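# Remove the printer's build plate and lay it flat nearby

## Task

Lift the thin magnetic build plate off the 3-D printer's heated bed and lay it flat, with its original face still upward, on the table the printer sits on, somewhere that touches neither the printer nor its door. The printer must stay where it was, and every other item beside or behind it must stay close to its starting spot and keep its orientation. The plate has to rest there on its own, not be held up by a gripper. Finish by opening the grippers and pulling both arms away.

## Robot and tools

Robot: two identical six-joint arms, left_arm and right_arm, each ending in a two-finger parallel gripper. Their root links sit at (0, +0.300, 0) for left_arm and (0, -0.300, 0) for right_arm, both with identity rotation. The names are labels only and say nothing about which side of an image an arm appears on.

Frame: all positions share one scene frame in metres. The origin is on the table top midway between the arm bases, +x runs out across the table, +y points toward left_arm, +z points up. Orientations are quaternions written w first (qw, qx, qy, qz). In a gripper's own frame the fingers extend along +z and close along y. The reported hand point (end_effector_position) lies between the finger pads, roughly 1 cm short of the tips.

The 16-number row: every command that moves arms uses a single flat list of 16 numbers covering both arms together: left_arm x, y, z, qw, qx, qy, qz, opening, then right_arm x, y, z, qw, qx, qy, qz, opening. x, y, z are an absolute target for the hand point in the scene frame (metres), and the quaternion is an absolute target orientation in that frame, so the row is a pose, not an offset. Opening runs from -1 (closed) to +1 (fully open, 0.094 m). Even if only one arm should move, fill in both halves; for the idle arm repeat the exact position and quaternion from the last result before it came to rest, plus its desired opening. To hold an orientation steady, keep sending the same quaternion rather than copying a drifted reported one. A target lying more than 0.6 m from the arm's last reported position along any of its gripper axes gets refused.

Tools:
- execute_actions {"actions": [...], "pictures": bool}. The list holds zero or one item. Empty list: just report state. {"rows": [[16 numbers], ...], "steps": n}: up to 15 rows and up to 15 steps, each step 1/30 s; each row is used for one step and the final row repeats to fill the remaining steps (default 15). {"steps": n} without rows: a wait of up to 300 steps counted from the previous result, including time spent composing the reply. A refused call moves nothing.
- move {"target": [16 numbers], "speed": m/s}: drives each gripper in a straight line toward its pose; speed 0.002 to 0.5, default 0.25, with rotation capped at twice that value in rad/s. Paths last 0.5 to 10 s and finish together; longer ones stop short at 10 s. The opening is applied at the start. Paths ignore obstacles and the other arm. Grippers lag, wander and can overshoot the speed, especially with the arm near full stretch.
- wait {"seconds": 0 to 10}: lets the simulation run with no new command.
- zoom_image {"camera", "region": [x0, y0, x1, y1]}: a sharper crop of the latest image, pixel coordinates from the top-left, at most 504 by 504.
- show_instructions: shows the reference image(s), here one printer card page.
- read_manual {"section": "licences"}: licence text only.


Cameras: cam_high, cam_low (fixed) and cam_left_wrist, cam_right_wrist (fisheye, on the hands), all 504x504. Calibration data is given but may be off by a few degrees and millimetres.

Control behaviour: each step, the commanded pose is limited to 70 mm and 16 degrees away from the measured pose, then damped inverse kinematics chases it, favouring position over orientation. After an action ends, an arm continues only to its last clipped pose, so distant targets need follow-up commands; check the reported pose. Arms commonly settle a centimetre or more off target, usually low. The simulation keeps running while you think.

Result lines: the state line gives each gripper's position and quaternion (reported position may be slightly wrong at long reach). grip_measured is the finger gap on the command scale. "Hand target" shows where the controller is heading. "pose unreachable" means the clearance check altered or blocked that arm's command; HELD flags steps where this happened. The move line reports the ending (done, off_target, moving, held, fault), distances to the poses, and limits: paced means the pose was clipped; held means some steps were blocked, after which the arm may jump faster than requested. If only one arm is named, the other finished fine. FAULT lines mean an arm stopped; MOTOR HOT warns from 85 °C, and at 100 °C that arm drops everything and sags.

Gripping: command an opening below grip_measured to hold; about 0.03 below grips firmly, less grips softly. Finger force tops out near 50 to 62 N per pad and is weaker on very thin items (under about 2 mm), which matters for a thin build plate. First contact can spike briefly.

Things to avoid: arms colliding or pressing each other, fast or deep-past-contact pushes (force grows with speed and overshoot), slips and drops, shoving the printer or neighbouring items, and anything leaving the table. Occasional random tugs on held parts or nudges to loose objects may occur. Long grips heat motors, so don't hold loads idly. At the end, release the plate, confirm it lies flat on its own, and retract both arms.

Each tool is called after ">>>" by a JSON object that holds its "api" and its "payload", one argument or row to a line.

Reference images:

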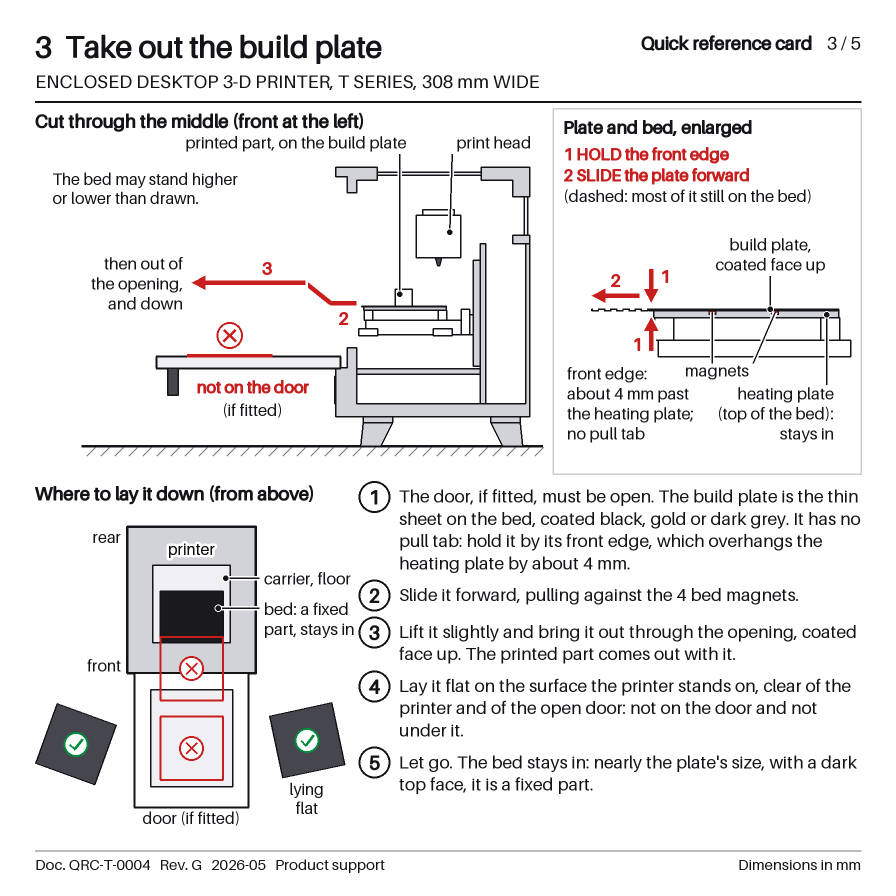

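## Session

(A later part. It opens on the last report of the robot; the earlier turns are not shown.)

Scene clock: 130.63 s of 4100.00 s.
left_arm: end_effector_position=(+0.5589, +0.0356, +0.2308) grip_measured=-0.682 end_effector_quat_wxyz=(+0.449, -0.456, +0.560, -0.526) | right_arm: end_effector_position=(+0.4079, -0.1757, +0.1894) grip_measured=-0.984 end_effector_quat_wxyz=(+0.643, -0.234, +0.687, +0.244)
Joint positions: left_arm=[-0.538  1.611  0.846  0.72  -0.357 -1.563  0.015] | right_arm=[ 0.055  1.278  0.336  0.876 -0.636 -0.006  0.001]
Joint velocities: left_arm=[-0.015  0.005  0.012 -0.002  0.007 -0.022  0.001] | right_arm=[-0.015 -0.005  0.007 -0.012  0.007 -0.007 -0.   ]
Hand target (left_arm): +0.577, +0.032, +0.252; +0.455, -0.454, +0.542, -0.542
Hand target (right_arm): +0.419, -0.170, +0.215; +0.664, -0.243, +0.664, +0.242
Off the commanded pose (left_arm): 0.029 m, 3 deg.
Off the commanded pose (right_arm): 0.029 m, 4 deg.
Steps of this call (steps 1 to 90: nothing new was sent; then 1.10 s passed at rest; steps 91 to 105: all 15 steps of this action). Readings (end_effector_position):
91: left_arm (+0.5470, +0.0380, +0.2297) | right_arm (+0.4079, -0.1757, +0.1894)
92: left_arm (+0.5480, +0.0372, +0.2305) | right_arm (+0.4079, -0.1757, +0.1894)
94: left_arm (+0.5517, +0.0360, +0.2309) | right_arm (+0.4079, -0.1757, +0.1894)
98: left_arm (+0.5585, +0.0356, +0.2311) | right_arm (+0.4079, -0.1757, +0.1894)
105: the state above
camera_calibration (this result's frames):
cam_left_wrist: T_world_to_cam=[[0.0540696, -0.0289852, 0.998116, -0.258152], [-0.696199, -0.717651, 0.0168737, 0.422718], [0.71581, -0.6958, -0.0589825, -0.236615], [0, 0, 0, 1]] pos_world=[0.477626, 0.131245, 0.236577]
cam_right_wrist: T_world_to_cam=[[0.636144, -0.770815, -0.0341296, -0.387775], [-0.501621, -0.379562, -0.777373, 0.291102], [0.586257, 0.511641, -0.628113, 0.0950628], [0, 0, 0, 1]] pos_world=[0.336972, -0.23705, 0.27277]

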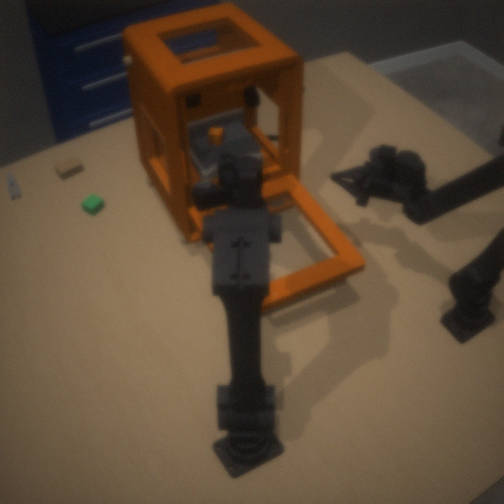

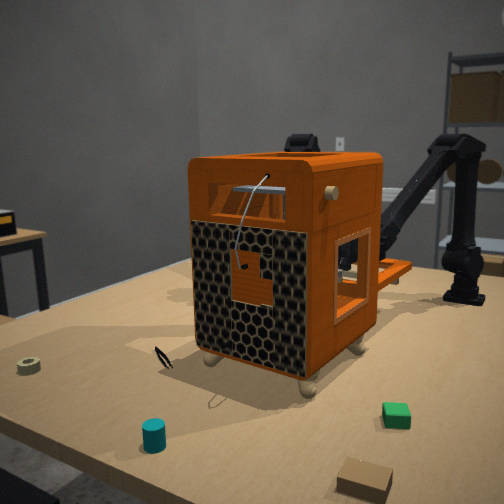

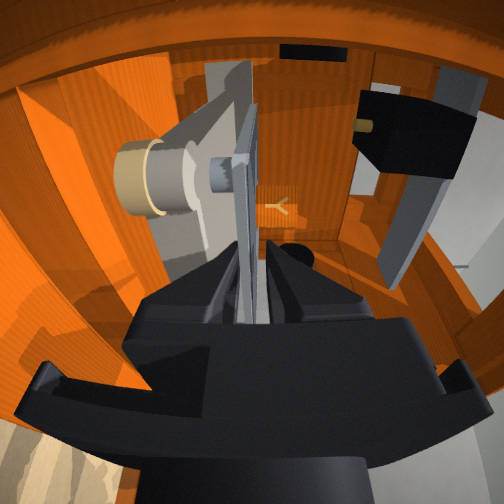

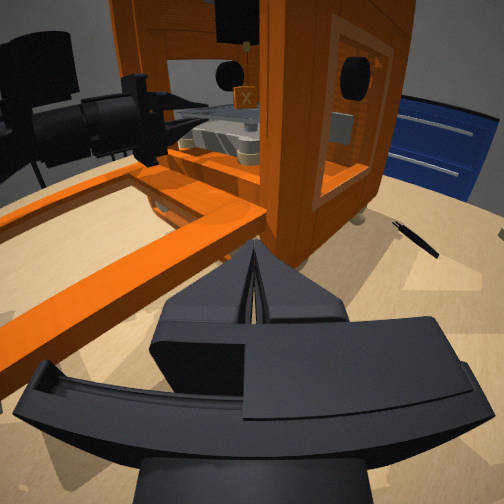

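>>> {"api": "execute_actions", "payload": {
  "actions": [
    {"rows":[[0.582,0.030,0.252,0.4545,-0.4545,0.5417,-0.5417,-0.68, 0.42,-0.17,0.215,0.664,-0.242,0.664,0.242,-1],[0.585,0.030,0.252,0.4545,-0.4545,0.5417,-0.5417,-0.68, 0.42,-0.17,0.215,0.664,-0.242,0.664,0.242,-1],[0.588,0.029,0.252,0.4545,-0.4545,0.5417,-0.5417,-0.68, 0.42,-0.17,0.215,0.664,-0.242,0.664,0.242,-1],[0.591,0.029,0.252,0.4545,-0.4545,0.5417,-0.5417,-0.68, 0.42,-0.17,0.215,0.664,-0.242,0.664,0.242,-1]],"steps":15}
  ]
}}

>>> {"api": "zoom_image", "payload": {
  "camera": "cam_right_wrist",
  "region": [130, 70, 230, 170]
}}

>>> {"api": "zoom_image", "payload": {
  "camera": "cam_left_wrist",
  "region": [200, 150, 320, 270]
}}

Scene clock: 135.07 s of 4100.00 s.
left_arm: end_effector_position=(+0.5709, +0.0333, +0.2306) grip_measured=-0.682 end_effector_quat_wxyz=(+0.449, -0.455, +0.559, -0.528) | right_arm: end_effector_position=(+0.4079, -0.1757, +0.1894) grip_measured=-0.984 end_effector_quat_wxyz=(+0.643, -0.234, +0.687, +0.244)
Joint positions: left_arm=[-0.529  1.638  0.878  0.72  -0.347 -1.563  0.015] | right_arm=[ 0.055  1.278  0.336  0.876 -0.636 -0.006  0.001]
Joint velocities: left_arm=[ 0.005 -0.015 -0.002 -0.007  0.037  0.037  0.001] | right_arm=[-0.015 -0.005  0.002 -0.017 -0.081  0.007  0.   ]
Hand target (left_arm): +0.589, +0.030, +0.252; +0.455, -0.454, +0.542, -0.542
Hand target (right_arm): +0.419, -0.170, +0.215; +0.664, -0.243, +0.664, +0.242
Off the commanded pose (left_arm): 0.030 m, 3 deg.
Off the commanded pose (right_arm): 0.029 m, 4 deg.
Steps of this call (steps 1 to 90: nothing new was sent; then 0.93 s passed at rest; steps 91 to 105: all 15 steps of this action). Readings (end_effector_position):
91: left_arm (+0.5591, +0.0354, +0.2309) | right_arm (+0.4079, -0.1757, +0.1894)
92: left_arm (+0.5597, +0.0354, +0.2308) | right_arm (+0.4079, -0.1757, +0.1894)
94: left_arm (+0.5626, +0.0344, +0.2308) | right_arm (+0.4079, -0.1757, +0.1894)
98: left_arm (+0.5700, +0.0333, +0.2307) | right_arm (+0.4079, -0.1757, +0.1894)
105: the state above
camera_calibration (this result's frames):
cam_left_wrist: T_world_to_cam=[[0.0506597, -0.0265261, 0.998364, -0.25689], [-0.696796, -0.717084, 0.0163047, 0.429828], [0.715478, -0.696482, -0.0548106, -0.247518], [0, 0, 0, 1]] pos_world=[0.48961, 0.129017, 0.235894]
cam_right_wrist: T_world_to_cam=[[0.636144, -0.770815, -0.0341296, -0.387775], [-0.501621, -0.379562, -0.777373, 0.291102], [0.586257, 0.511641, -0.628113, 0.0950628], [0, 0, 0, 1]] pos_world=[0.336972, -0.23705, 0.27277]

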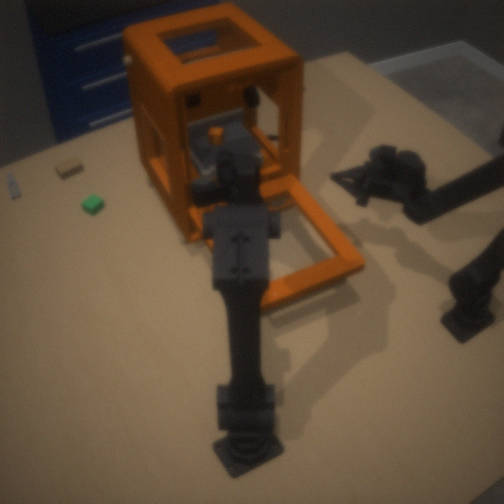

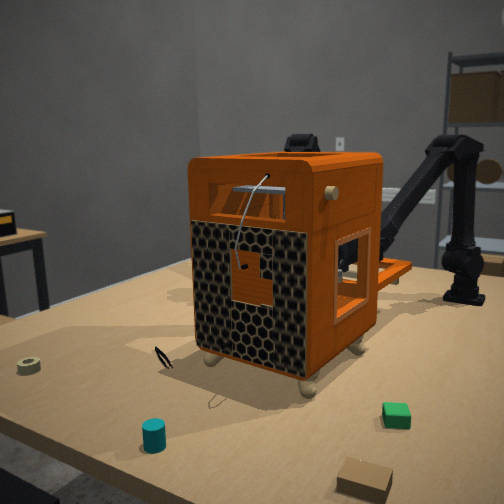

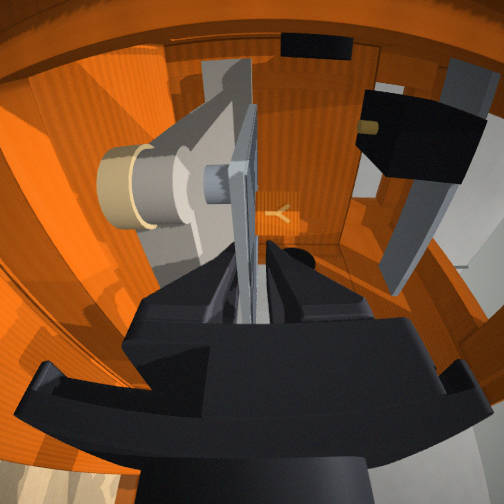

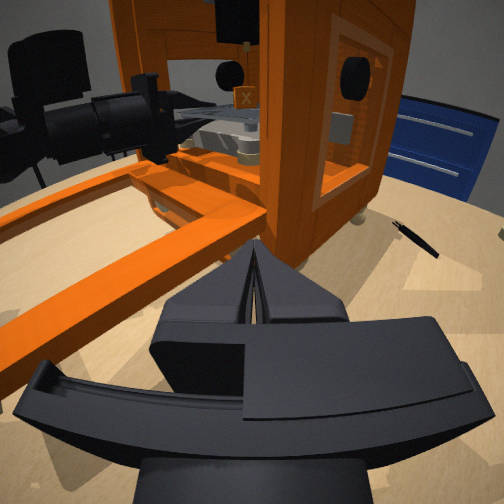

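Region (130, 70, 230, 170) of cam_right_wrist's 504x504 image, scaled by 5.040, with more detail than that image has.

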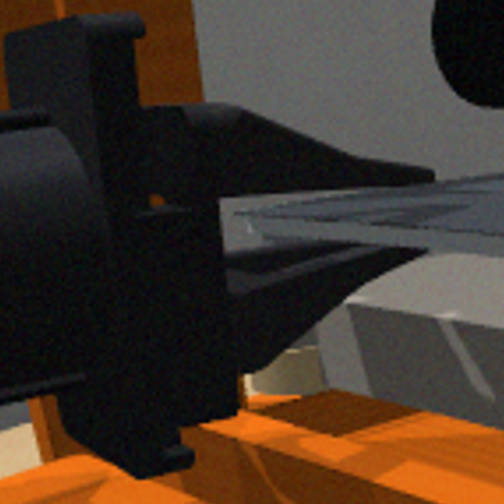

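Region (200, 150, 320, 270) of cam_left_wrist's 504x504 image, scaled by 4.200, with more detail than that image has.

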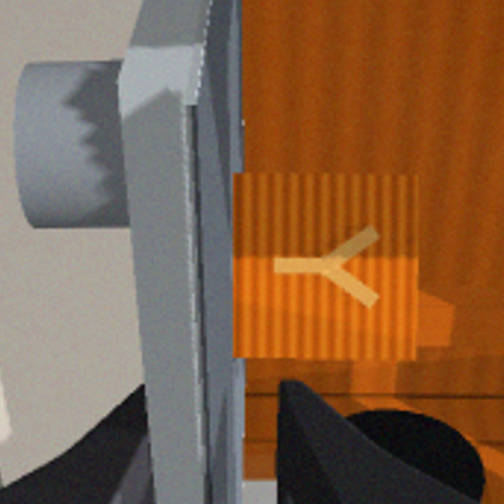

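>>> {"api": "move", "payload": {
  "target": [0.53,0.038,0.252,0.4545,-0.4545,0.5417,-0.5417,-0.68, 0.42,-0.17,0.215,0.664,-0.242,0.664,0.242,-1],
  "speed": 0.03
}}

>>> {"api": "zoom_image", "payload": {
  "camera": "cam_right_wrist",
  "region": [130, 70, 230, 170]
}}

Scene clock: 141.77 s of 4100.00 s.
left_arm: end_effector_position=(+0.5369, +0.0394, +0.2381) grip_measured=-0.682 end_effector_quat_wxyz=(+0.454, -0.458, +0.554, -0.527) | right_arm: end_effector_position=(+0.4079, -0.1757, +0.1894) grip_measured=-0.984 end_effector_quat_wxyz=(+0.643, -0.234, +0.687, +0.244)
Joint positions: left_arm=[-0.561  1.556  0.794  0.726 -0.392 -1.563  0.015] | right_arm=[ 0.055  1.278  0.336  0.876 -0.636 -0.006  0.001]
Joint velocities: left_arm=[-0.024 -0.005  0.007 -0.002 -0.007 -0.022 -0.001] | right_arm=[-0.015 -0.005  0.012  0.012 -0.022 -0.051 -0.001]
Hand target (left_arm): +0.530, +0.038, +0.252; +0.455, -0.454, +0.542, -0.542
Hand target (right_arm): +0.419, -0.170, +0.215; +0.664, -0.243, +0.664, +0.242
Off the commanded pose (left_arm): 0.016 m, 2 deg.
Off the commanded pose (right_arm): 0.029 m, 4 deg.
After step 90, 1.83 s passed at rest.
move: off_target (left_arm, right_arm)
camera_calibration (this result's frames):
cam_left_wrist: T_world_to_cam=[[0.045538, -0.0246148, 0.998659, -0.259873], [-0.687819, -0.725758, 0.0134756, 0.406604], [0.724453, -0.68751, -0.04998, -0.224858], [0, 0, 0, 1]] pos_world=[0.454403, 0.134107, 0.242807]
cam_right_wrist: T_world_to_cam=[[0.636144, -0.770815, -0.0341296, -0.387775], [-0.501621, -0.379562, -0.777373, 0.291102], [0.586257, 0.511641, -0.628113, 0.0950628], [0, 0, 0, 1]] pos_world=[0.336972, -0.23705, 0.27277]

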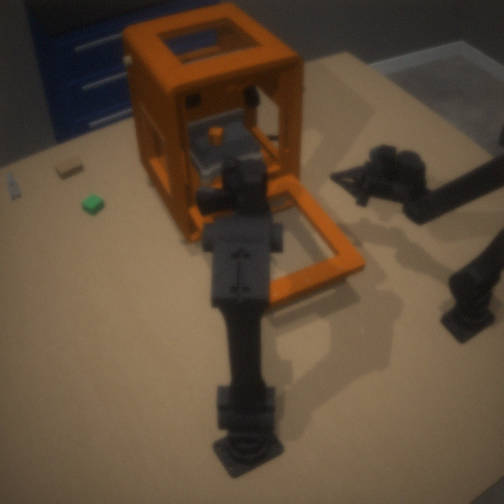

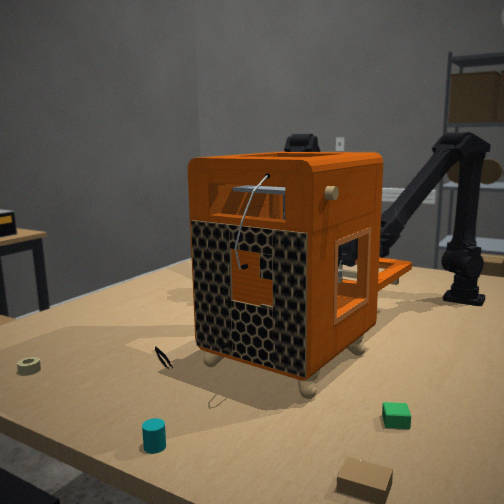

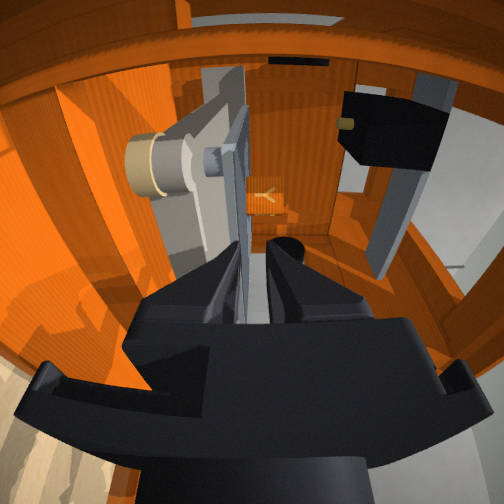

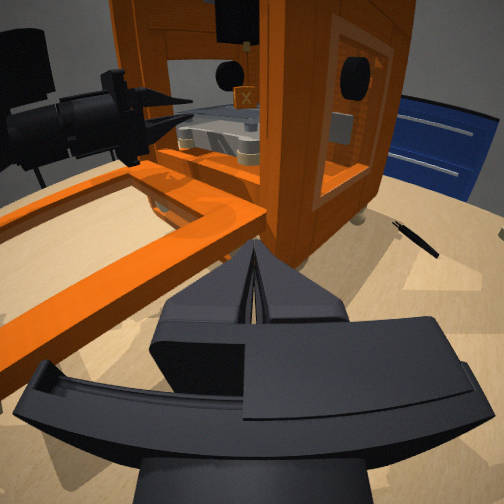

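Region (130, 70, 230, 170) of cam_right_wrist's 504x504 image, scaled by 5.040, with more detail than that image has.

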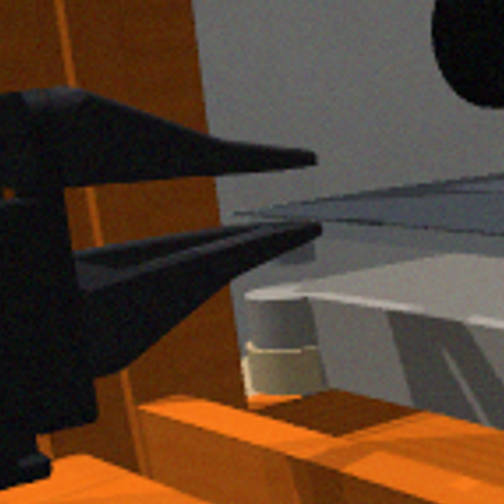

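>>> {"api": "execute_actions", "payload": {
  "actions": [
    {"rows":[[0.558,0.035,0.254,0.4545,-0.4545,0.5417,-0.5417,-0.68, 0.42,-0.17,0.215,0.664,-0.242,0.664,0.242,-1]],"steps":15}
  ],
  "pictures": false
}}

Scene clock: 146.87 s of 4100.00 s.
left_arm: end_effector_position=(+0.5407, +0.0406, +0.2390) grip_measured=-0.682 end_effector_quat_wxyz=(+0.452, -0.455, +0.555, -0.530) | right_arm: end_effector_position=(+0.4079, -0.1757, +0.1894) grip_measured=-0.984 end_effector_quat_wxyz=(+0.643, -0.234, +0.687, +0.244)
Joint positions: left_arm=[-0.551  1.559  0.8    0.726 -0.373 -1.563  0.015] | right_arm=[ 0.055  1.278  0.336  0.876 -0.636 -0.006  0.001]
Joint velocities: left_arm=[-0.015 -0.005  0.002  0.007  0.007  0.066 -0.   ] | right_arm=[ 0.015 -0.005  0.017 -0.012  0.022 -0.037 -0.001]
Hand target (left_arm): +0.557, +0.036, +0.254; +0.455, -0.454, +0.542, -0.542
Hand target (right_arm): +0.419, -0.170, +0.215; +0.664, -0.243, +0.664, +0.242
Off the commanded pose (left_arm): 0.024 m, 2 deg.
Off the commanded pose (right_arm): 0.029 m, 4 deg.
Steps of this call (steps 1 to 90: nothing new was sent; then 1.60 s passed at rest; steps 91 to 105: all 15 steps of this action). Readings (end_effector_position):
91: left_arm (+0.5368, +0.0384, +0.2381) | right_arm (+0.4079, -0.1757, +0.1894)
92: left_arm (+0.5370, +0.0377, +0.2380) | right_arm (+0.4079, -0.1757, +0.1894)
94: left_arm (+0.5385, +0.0383, +0.2383) | right_arm (+0.4079, -0.1757, +0.1894)
98: left_arm (+0.5406, +0.0404, +0.2390) | right_arm (+0.4079, -0.1757, +0.1894)
105: the state above

>>> {"api": "execute_actions", "payload": {
  "actions": [
    {"rows":[[0.562,0.035,0.247,0.4545,-0.4545,0.5417,-0.5417,-0.68, 0.42,-0.17,0.215,0.664,-0.242,0.664,0.242,-1]],"steps":15}
  ],
  "pictures": false
}}

Scene clock: 149.17 s of 4100.00 s.
left_arm: end_effector_position=(+0.5450, +0.0392, +0.2271) grip_measured=-0.682 end_effector_quat_wxyz=(+0.449, -0.457, +0.562, -0.524) | right_arm: end_effector_position=(+0.4079, -0.1757, +0.1894) grip_measured=-0.984 end_effector_quat_wxyz=(+0.643, -0.234, +0.687, +0.244)
Joint positions: left_arm=[-0.548  1.586  0.805  0.73  -0.368 -1.563  0.015] | right_arm=[ 0.055  1.278  0.336  0.876 -0.636 -0.006  0.001]
Joint velocities: left_arm=[ 0.005 -0.015 -0.002  0.002 -0.051 -0.051  0.001] | right_arm=[-0.005 -0.005  0.022 -0.002 -0.022 -0.007  0.001]
Hand target (left_arm): +0.561, +0.036, +0.247; +0.455, -0.454, +0.542, -0.542
Hand target (right_arm): +0.419, -0.170, +0.215; +0.664, -0.243, +0.664, +0.242
Off the commanded pose (left_arm): 0.027 m, 3 deg.
Off the commanded pose (right_arm): 0.029 m, 4 deg.
Steps of this call (steps 1 to 54: nothing new was sent; steps 55 to 69: all 15 steps of this action). Readings (end_effector_position):
55: left_arm (+0.5409, +0.0401, +0.2385) | right_arm (+0.4079, -0.1757, +0.1894)
56: left_arm (+0.5416, +0.0397, +0.2379) | right_arm (+0.4079, -0.1757, +0.1894)
58: left_arm (+0.5434, +0.0392, +0.2344) | right_arm (+0.4079, -0.1757, +0.1894)
62: left_arm (+0.5449, +0.0392, +0.2275) | right_arm (+0.4079, -0.1757, +0.1894)
69: the state above

>>> {"api": "execute_actions", "payload": {
  "actions": [
    {"rows":[[0.564,0.034,0.254,0.4545,-0.4545,0.5417,-0.5417,-0.8, 0.42,-0.17,0.215,0.664,-0.242,0.664,0.242,-1],[0.565,0.034,0.254,0.4545,-0.4545,0.5417,-0.5417,-0.8, 0.42,-0.17,0.215,0.664,-0.242,0.664,0.242,-1],[0.566,0.034,0.254,0.4545,-0.4545,0.5417,-0.5417,-0.8, 0.42,-0.17,0.215,0.664,-0.242,0.664,0.242,-1]],"steps":15}
  ]
}}

>>> {"api": "zoom_image", "payload": {
  "camera": "cam_right_wrist",
  "region": [130, 70, 230, 170]
}}

>>> {"api": "zoom_image", "payload": {
  "camera": "cam_left_wrist",
  "region": [200, 150, 320, 270]
}}

Scene clock: 153.93 s of 4100.00 s.
left_arm: end_effector_position=(+0.5479, +0.0379, +0.2326) grip_measured=-0.798 end_effector_quat_wxyz=(+0.450, -0.455, +0.558, -0.528) | right_arm: end_effector_position=(+0.4079, -0.1757, +0.1894) grip_measured=-0.984 end_effector_quat_wxyz=(+0.643, -0.234, +0.687, +0.244)
Joint positions: left_arm=[-0.547  1.586  0.816  0.729 -0.366 -1.563  0.009] | right_arm=[ 0.055  1.278  0.336  0.876 -0.636 -0.006  0.001]
Joint velocities: left_arm=[ 0.015 -0.015  0.002  0.012  0.037  0.007  0.   ] | right_arm=[-0.015 -0.005  0.007 -0.012  0.022 -0.022 -0.001]
Hand target (left_arm): +0.565, +0.035, +0.254; +0.455, -0.454, +0.542, -0.542
Hand target (right_arm): +0.419, -0.170, +0.215; +0.664, -0.243, +0.664, +0.242
Off the commanded pose (left_arm): 0.028 m, 3 deg.
Off the commanded pose (right_arm): 0.029 m, 4 deg.
Steps of this call (steps 1 to 90: nothing new was sent; then 1.27 s passed at rest; steps 91 to 105: all 15 steps of this action). Readings (end_effector_position):
91: left_arm (+0.5452, +0.0391, +0.2275) | right_arm (+0.4079, -0.1757, +0.1894)
92: left_arm (+0.5455, +0.0388, +0.2282) | right_arm (+0.4079, -0.1757, +0.1894)
94: left_arm (+0.5469, +0.0380, +0.2309) | right_arm (+0.4079, -0.1757, +0.1894)
98: left_arm (+0.5479, +0.0379, +0.2326) | right_arm (+0.4079, -0.1757, +0.1894)
105: the state above
camera_calibration (this result's frames):
cam_left_wrist: T_world_to_cam=[[0.0499709, -0.026933, 0.998387, -0.257194], [-0.696271, -0.717612, 0.0154908, 0.416973], [0.716038, -0.695922, -0.0546124, -0.228138], [0, 0, 0, 1]] pos_world=[0.466534, 0.133532, 0.23786]
cam_right_wrist: T_world_to_cam=[[0.636144, -0.770815, -0.0341296, -0.387775], [-0.501621, -0.379562, -0.777373, 0.291102], [0.586257, 0.511641, -0.628113, 0.0950628], [0, 0, 0, 1]] pos_world=[0.336972, -0.23705, 0.27277]

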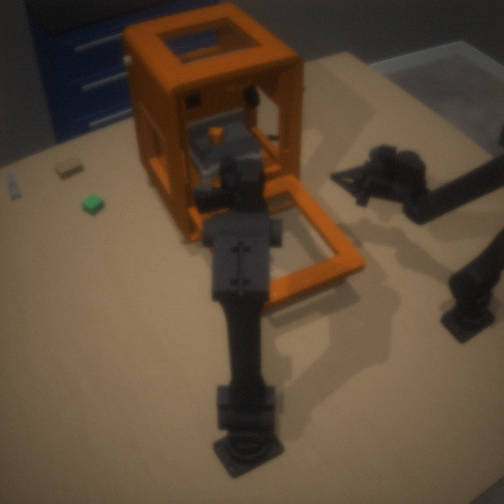

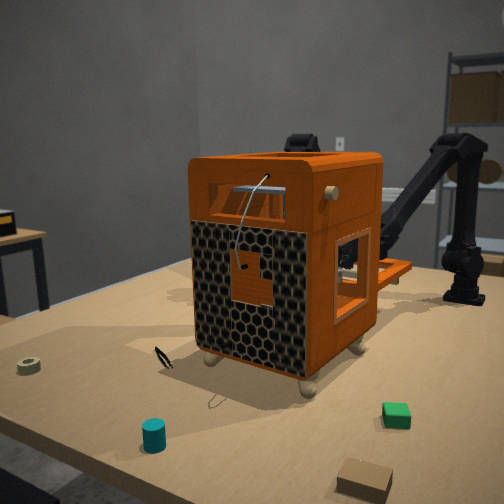

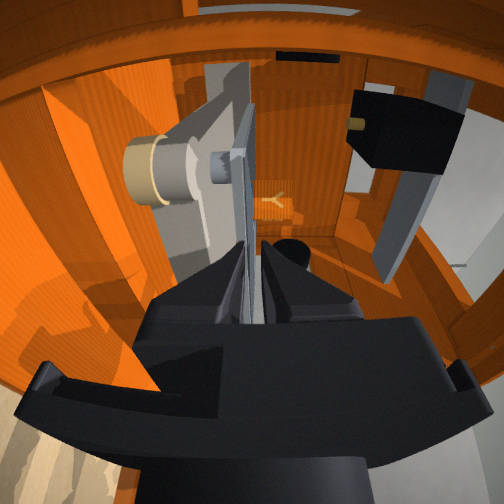

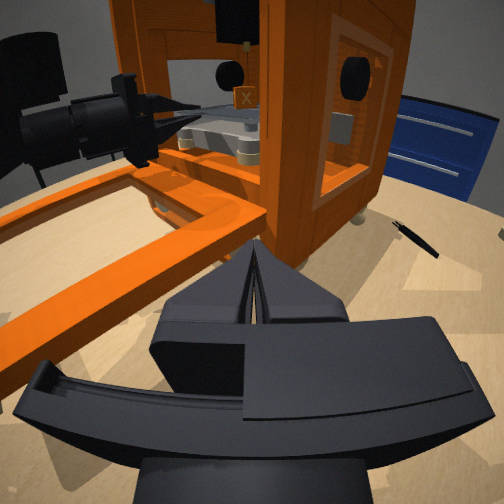

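Region (130, 70, 230, 170) of cam_right_wrist's 504x504 image, scaled by 5.040, with more detail than that image has.

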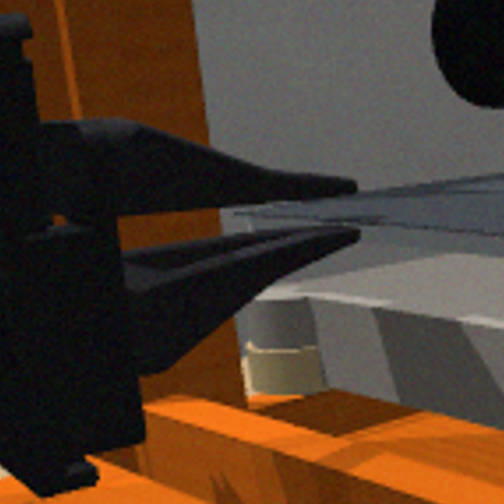

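Region (200, 150, 320, 270) of cam_left_wrist's 504x504 image, scaled by 4.200, with more detail than that image has.

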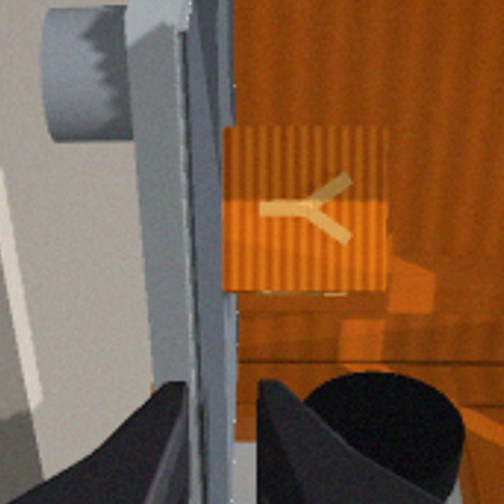

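>>> {"api": "execute_actions", "payload": {
  "actions": [
    {"rows":[[0.568,0.033,0.252,0.4545,-0.4545,0.5417,-0.5417,-0.8, 0.42,-0.17,0.215,0.664,-0.242,0.664,0.242,-1],[0.57,0.033,0.252,0.4545,-0.4545,0.5417,-0.5417,-0.8, 0.42,-0.17,0.215,0.664,-0.242,0.664,0.242,-1],[0.572,0.032,0.252,0.4545,-0.4545,0.5417,-0.5417,-0.8, 0.42,-0.17,0.215,0.664,-0.242,0.664,0.242,-1],[0.574,0.032,0.252,0.4545,-0.4545,0.5417,-0.5417,-0.8, 0.42,-0.17,0.215,0.664,-0.242,0.664,0.242,-1],[0.576,0.032,0.252,0.4545,-0.4545,0.5417,-0.5417,-0.8, 0.42,-0.17,0.215,0.664,-0.242,0.664,0.242,-1],[0.578,0.031,0.252,0.4545,-0.4545,0.5417,-0.5417,-0.8, 0.42,-0.17,0.215,0.664,-0.242,0.664,0.242,-1]],"steps":15}
  ]
}}

>>> {"api": "zoom_image", "payload": {
  "camera": "cam_right_wrist",
  "region": [130, 70, 230, 170]
}}

>>> {"api": "zoom_image", "payload": {
  "camera": "cam_left_wrist",
  "region": [200, 150, 320, 270]
}}

Scene clock: 159.03 s of 4100.00 s.
left_arm: end_effector_position=(+0.5481, +0.0376, +0.2327) grip_measured=-0.798 end_effector_quat_wxyz=(+0.449, -0.455, +0.559, -0.528) | right_arm: end_effector_position=(+0.4079, -0.1757, +0.1894) grip_measured=-0.984 end_effector_quat_wxyz=(+0.643, -0.234, +0.687, +0.244)
Joint positions: left_arm=[-0.547  1.586  0.817  0.729 -0.363 -1.563  0.009] | right_arm=[ 0.055  1.278  0.336  0.876 -0.636 -0.006  0.001]
Joint velocities: left_arm=[ 0.005  0.005  0.002 -0.002 -0.037 -0.007 -0.   ] | right_arm=[-0.005 -0.005 -0.007  0.007 -0.022  0.007  0.   ]
Hand target (left_arm): +0.575, +0.033, +0.252; +0.455, -0.454, +0.542, -0.542
Hand target (right_arm): +0.419, -0.170, +0.215; +0.664, -0.243, +0.664, +0.242
Off the commanded pose (left_arm): 0.036 m, 3 deg.
Off the commanded pose (right_arm): 0.029 m, 4 deg.
Steps of this call (steps 1 to 90: nothing new was sent; then 1.60 s passed at rest; steps 91 to 105: all 15 steps of this action). Readings (end_effector_position):
91: left_arm (+0.5479, +0.0379, +0.2326) | right_arm (+0.4079, -0.1757, +0.1894)
92: left_arm (+0.5478, +0.0378, +0.2326) | right_arm (+0.4079, -0.1757, +0.1894)
94: left_arm (+0.5479, +0.0376, +0.2328) | right_arm (+0.4079, -0.1757, +0.1894)
98: left_arm (+0.5481, +0.0376, +0.2327) | right_arm (+0.4079, -0.1757, +0.1894)
105: the state above
camera_calibration (this result's frames):
cam_left_wrist: T_world_to_cam=[[0.0496423, -0.0267511, 0.998409, -0.257206], [-0.697641, -0.71628, 0.0154959, 0.417618], [0.714726, -0.6973, -0.0542205, -0.227837], [0, 0, 0, 1]] pos_world=[0.466957, 0.133381, 0.237971]
cam_right_wrist: T_world_to_cam=[[0.636144, -0.770815, -0.0341296, -0.387775], [-0.501621, -0.379562, -0.777373, 0.291102], [0.586257, 0.511641, -0.628113, 0.0950628], [0, 0, 0, 1]] pos_world=[0.336972, -0.23705, 0.27277]

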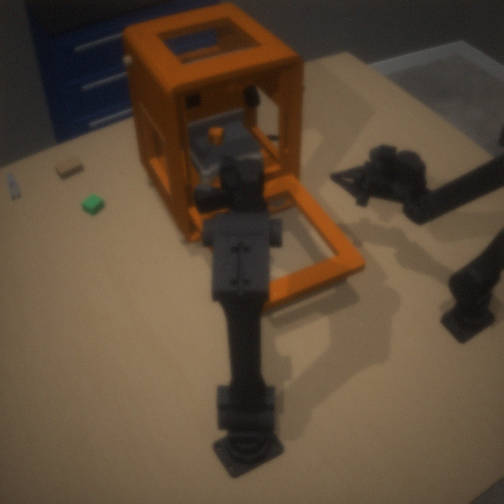

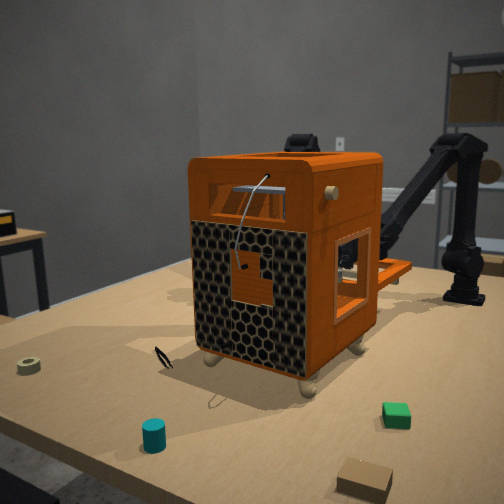

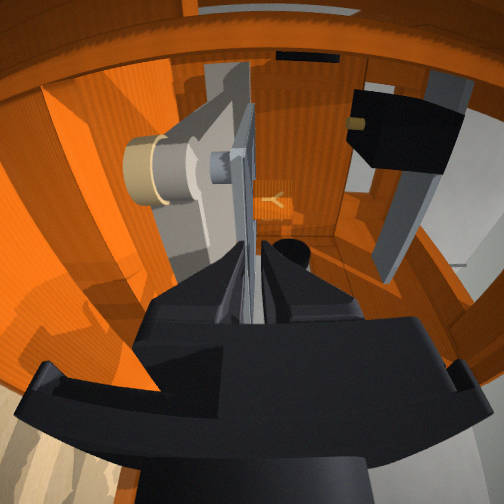

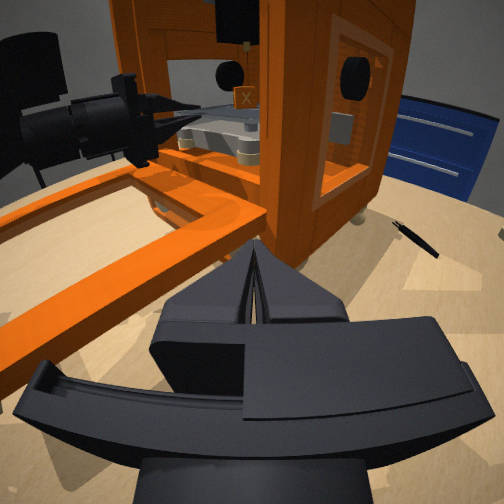

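Region (130, 70, 230, 170) of cam_right_wrist's 504x504 image, scaled by 5.040, with more detail than that image has.

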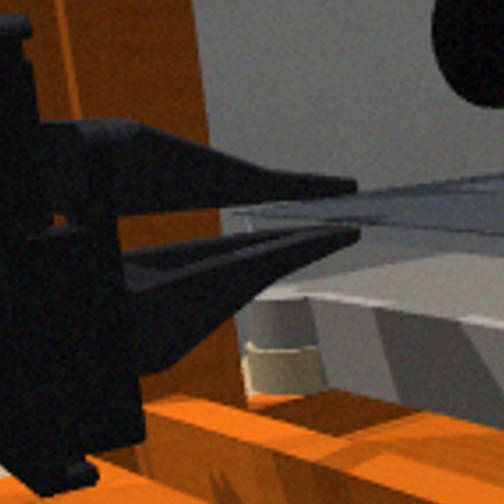

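Region (200, 150, 320, 270) of cam_left_wrist's 504x504 image, scaled by 4.200, with more detail than that image has.

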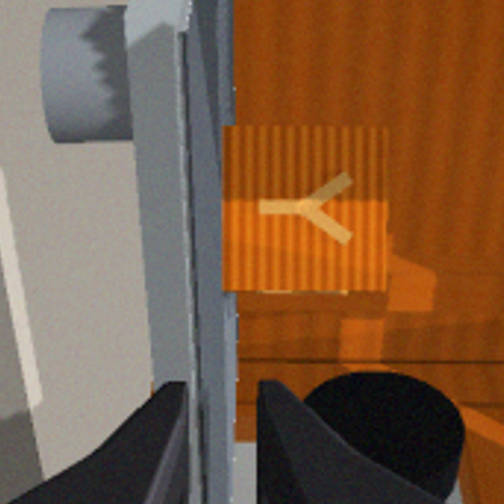

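Stalled against the heating plate at the same x. Close.

>>> {"api": "execute_actions", "payload": {
  "actions": [
    {"rows":[[0.575,0.032,0.250,0.4545,-0.4545,0.5417,-0.5417,-0.88, 0.42,-0.17,0.215,0.664,-0.242,0.664,0.242,-1],[0.575,0.032,0.248,0.4545,-0.4545,0.5417,-0.5417,-0.92, 0.42,-0.17,0.215,0.664,-0.242,0.664,0.242,-1],[0.575,0.032,0.246,0.4545,-0.4545,0.5417,-0.5417,-0.96, 0.42,-0.17,0.215,0.664,-0.242,0.664,0.242,-1],[0.575,0.032,0.246,0.4545,-0.4545,0.5417,-0.5417,-1, 0.42,-0.17,0.215,0.664,-0.242,0.664,0.242,-1]],"steps":15}
  ]
}}

>>> {"api": "zoom_image", "payload": {
  "camera": "cam_right_wrist",
  "region": [130, 70, 230, 170]
}}

Scene clock: 163.93 s of 4100.00 s.
left_arm: end_effector_position=(+0.5485, +0.0373, +0.2303) grip_measured=-0.980 end_effector_quat_wxyz=(+0.448, -0.456, +0.559, -0.528) | right_arm: end_effector_position=(+0.4079, -0.1757, +0.1894) grip_measured=-0.984 end_effector_quat_wxyz=(+0.643, -0.234, +0.687, +0.244)
Joint positions: left_arm=[-0.547  1.591  0.817  0.73  -0.363 -1.567  0.001] | right_arm=[ 0.055  1.278  0.336  0.876 -0.636 -0.006  0.001]
Joint velocities: left_arm=[-0.005  0.005 -0.017 -0.007  0.022  0.066  0.001] | right_arm=[-0.005  0.005 -0.017 -0.012  0.007 -0.037  0.001]
Hand target (left_arm): +0.573, +0.033, +0.246; +0.455, -0.454, +0.542, -0.541
Hand target (right_arm): +0.419, -0.170, +0.215; +0.664, -0.243, +0.664, +0.242
Off the commanded pose (left_arm): 0.031 m, 3 deg.
Off the commanded pose (right_arm): 0.029 m, 4 deg.
Steps of this call (steps 1 to 90: nothing new was sent; then 1.40 s passed at rest; steps 91 to 105: all 15 steps of this action). Readings (end_effector_position):
91: left_arm (+0.5481, +0.0375, +0.2327) | right_arm (+0.4079, -0.1757, +0.1894)
92: left_arm (+0.5483, +0.0374, +0.2314) | right_arm (+0.4079, -0.1757, +0.1894)
94: left_arm (+0.5485, +0.0373, +0.2302) | right_arm (+0.4079, -0.1757, +0.1894)
98: left_arm (+0.5485, +0.0373, +0.2303) | right_arm (+0.4079, -0.1757, +0.1894)
105: the state above
camera_calibration (this result's frames):
cam_left_wrist: T_world_to_cam=[[0.053522, -0.0253555, 0.998245, -0.256888], [-0.697477, -0.71635, 0.0192006, 0.416822], [0.714606, -0.69728, -0.0560253, -0.227948], [0, 0, 0, 1]] pos_world=[0.467366, 0.133133, 0.235663]
cam_right_wrist: T_world_to_cam=[[0.636144, -0.770815, -0.0341296, -0.387775], [-0.501621, -0.379562, -0.777373, 0.291102], [0.586257, 0.511641, -0.628113, 0.0950628], [0, 0, 0, 1]] pos_world=[0.336972, -0.23705, 0.27277]

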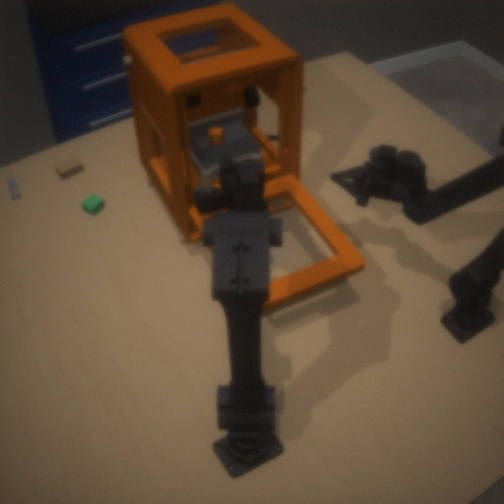

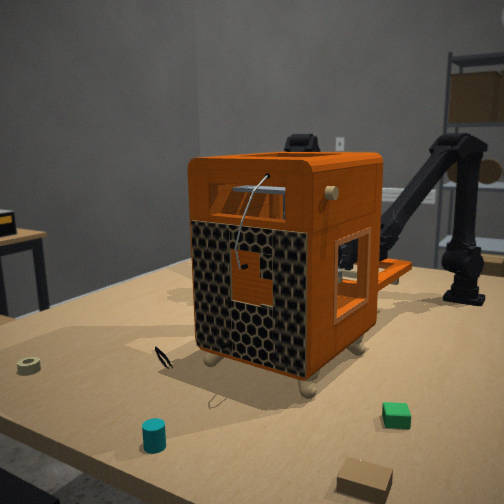

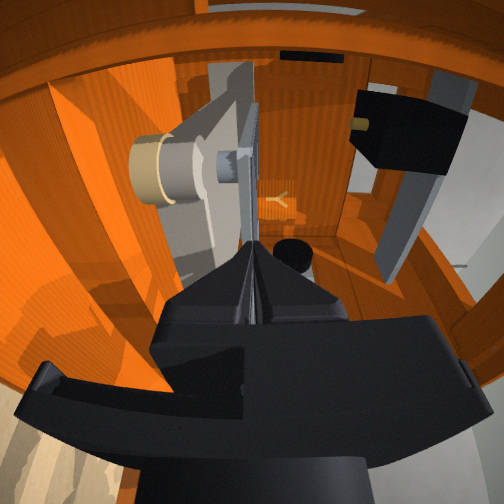

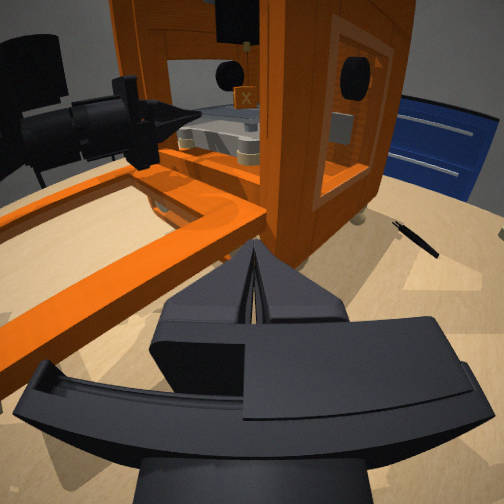

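Region (130, 70, 230, 170) of cam_right_wrist's 504x504 image, scaled by 5.040, with more detail than that image has.

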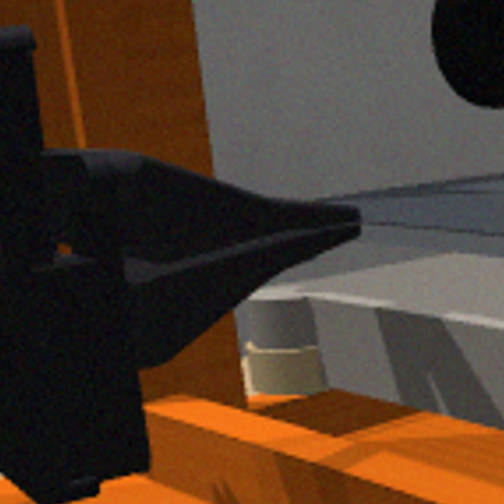

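>>> {"api": "move", "payload": {
  "target": [0.515,0.042,0.247,0.4545,-0.4545,0.5417,-0.5417,-1, 0.42,-0.17,0.215,0.664,-0.242,0.664,0.242,-1],
  "speed": 0.03
}}

>>> {"api": "zoom_image", "payload": {
  "camera": "cam_right_wrist",
  "region": [100, 50, 250, 200]
}}

Scene clock: 173.63 s of 4100.00 s.
left_arm: end_effector_position=(+0.5222, +0.0441, +0.2300) grip_measured=-0.981 end_effector_quat_wxyz=(+0.453, -0.460, +0.555, -0.524) | right_arm: end_effector_position=(+0.4079, -0.1757, +0.1894) grip_measured=-0.984 end_effector_quat_wxyz=(+0.643, -0.234, +0.687, +0.244)
Joint positions: left_arm=[-0.571  1.536  0.747  0.746 -0.404 -1.567  0.001] | right_arm=[ 0.055  1.278  0.336  0.876 -0.636 -0.006  0.001]
Joint velocities: left_arm=[ 0.005  0.005 -0.027 -0.002 -0.022  0.022 -0.   ] | right_arm=[-0.005 -0.005  0.017  0.002 -0.007 -0.051 -0.   ]
Hand target (left_arm): +0.516, +0.042, +0.247; +0.455, -0.455, +0.542, -0.542
Hand target (right_arm): +0.419, -0.170, +0.215; +0.664, -0.243, +0.664, +0.242
Off the commanded pose (left_arm): 0.019 m, 3 deg.
Off the commanded pose (right_arm): 0.029 m, 4 deg.
After step 90, 5.17 s passed at rest.
move: off_target (left_arm, right_arm)
camera_calibration (this result's frames):
cam_left_wrist: T_world_to_cam=[[0.0524043, -0.0252423, 0.998307, -0.254481], [-0.686233, -0.727168, 0.017636, 0.398276], [0.725492, -0.685995, -0.0554288, -0.210721], [0, 0, 0, 1]] pos_world=[0.439522, 0.138636, 0.235346]
cam_right_wrist: T_world_to_cam=[[0.636144, -0.770815, -0.0341296, -0.387775], [-0.501621, -0.379562, -0.777373, 0.291102], [0.586257, 0.511641, -0.628113, 0.0950628], [0, 0, 0, 1]] pos_world=[0.336972, -0.23705, 0.27277]

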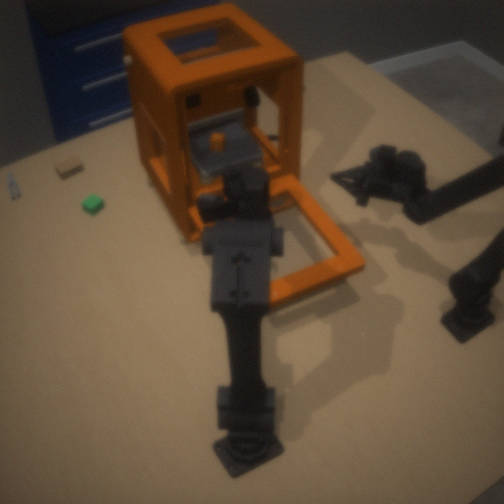

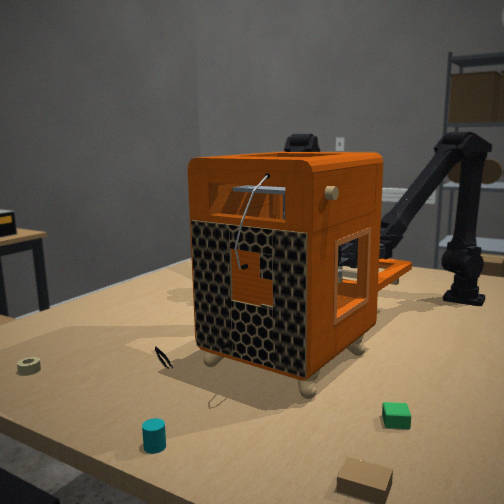

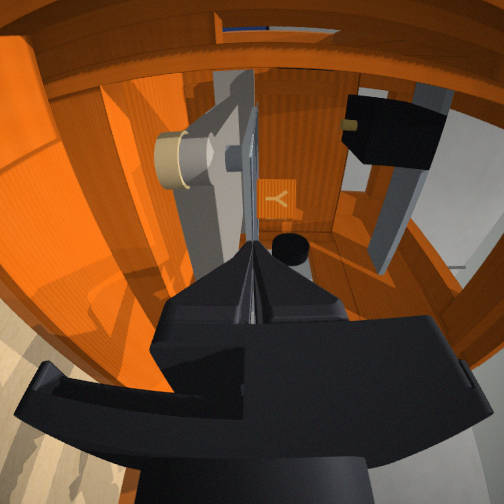

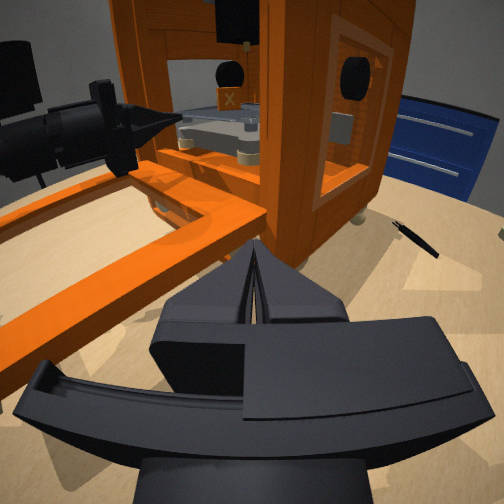

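Region (100, 50, 250, 200) of cam_right_wrist's 504x504 image, scaled by 3.360, with more detail than that image has.

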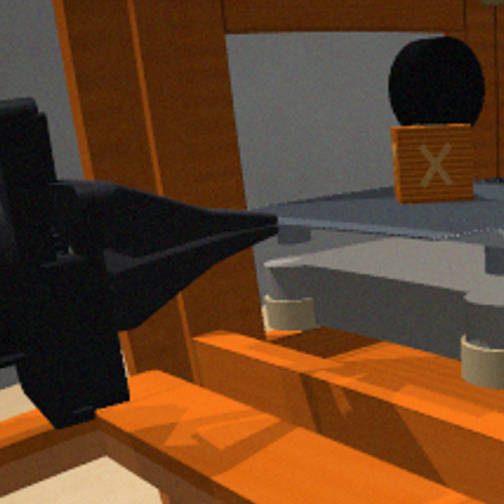

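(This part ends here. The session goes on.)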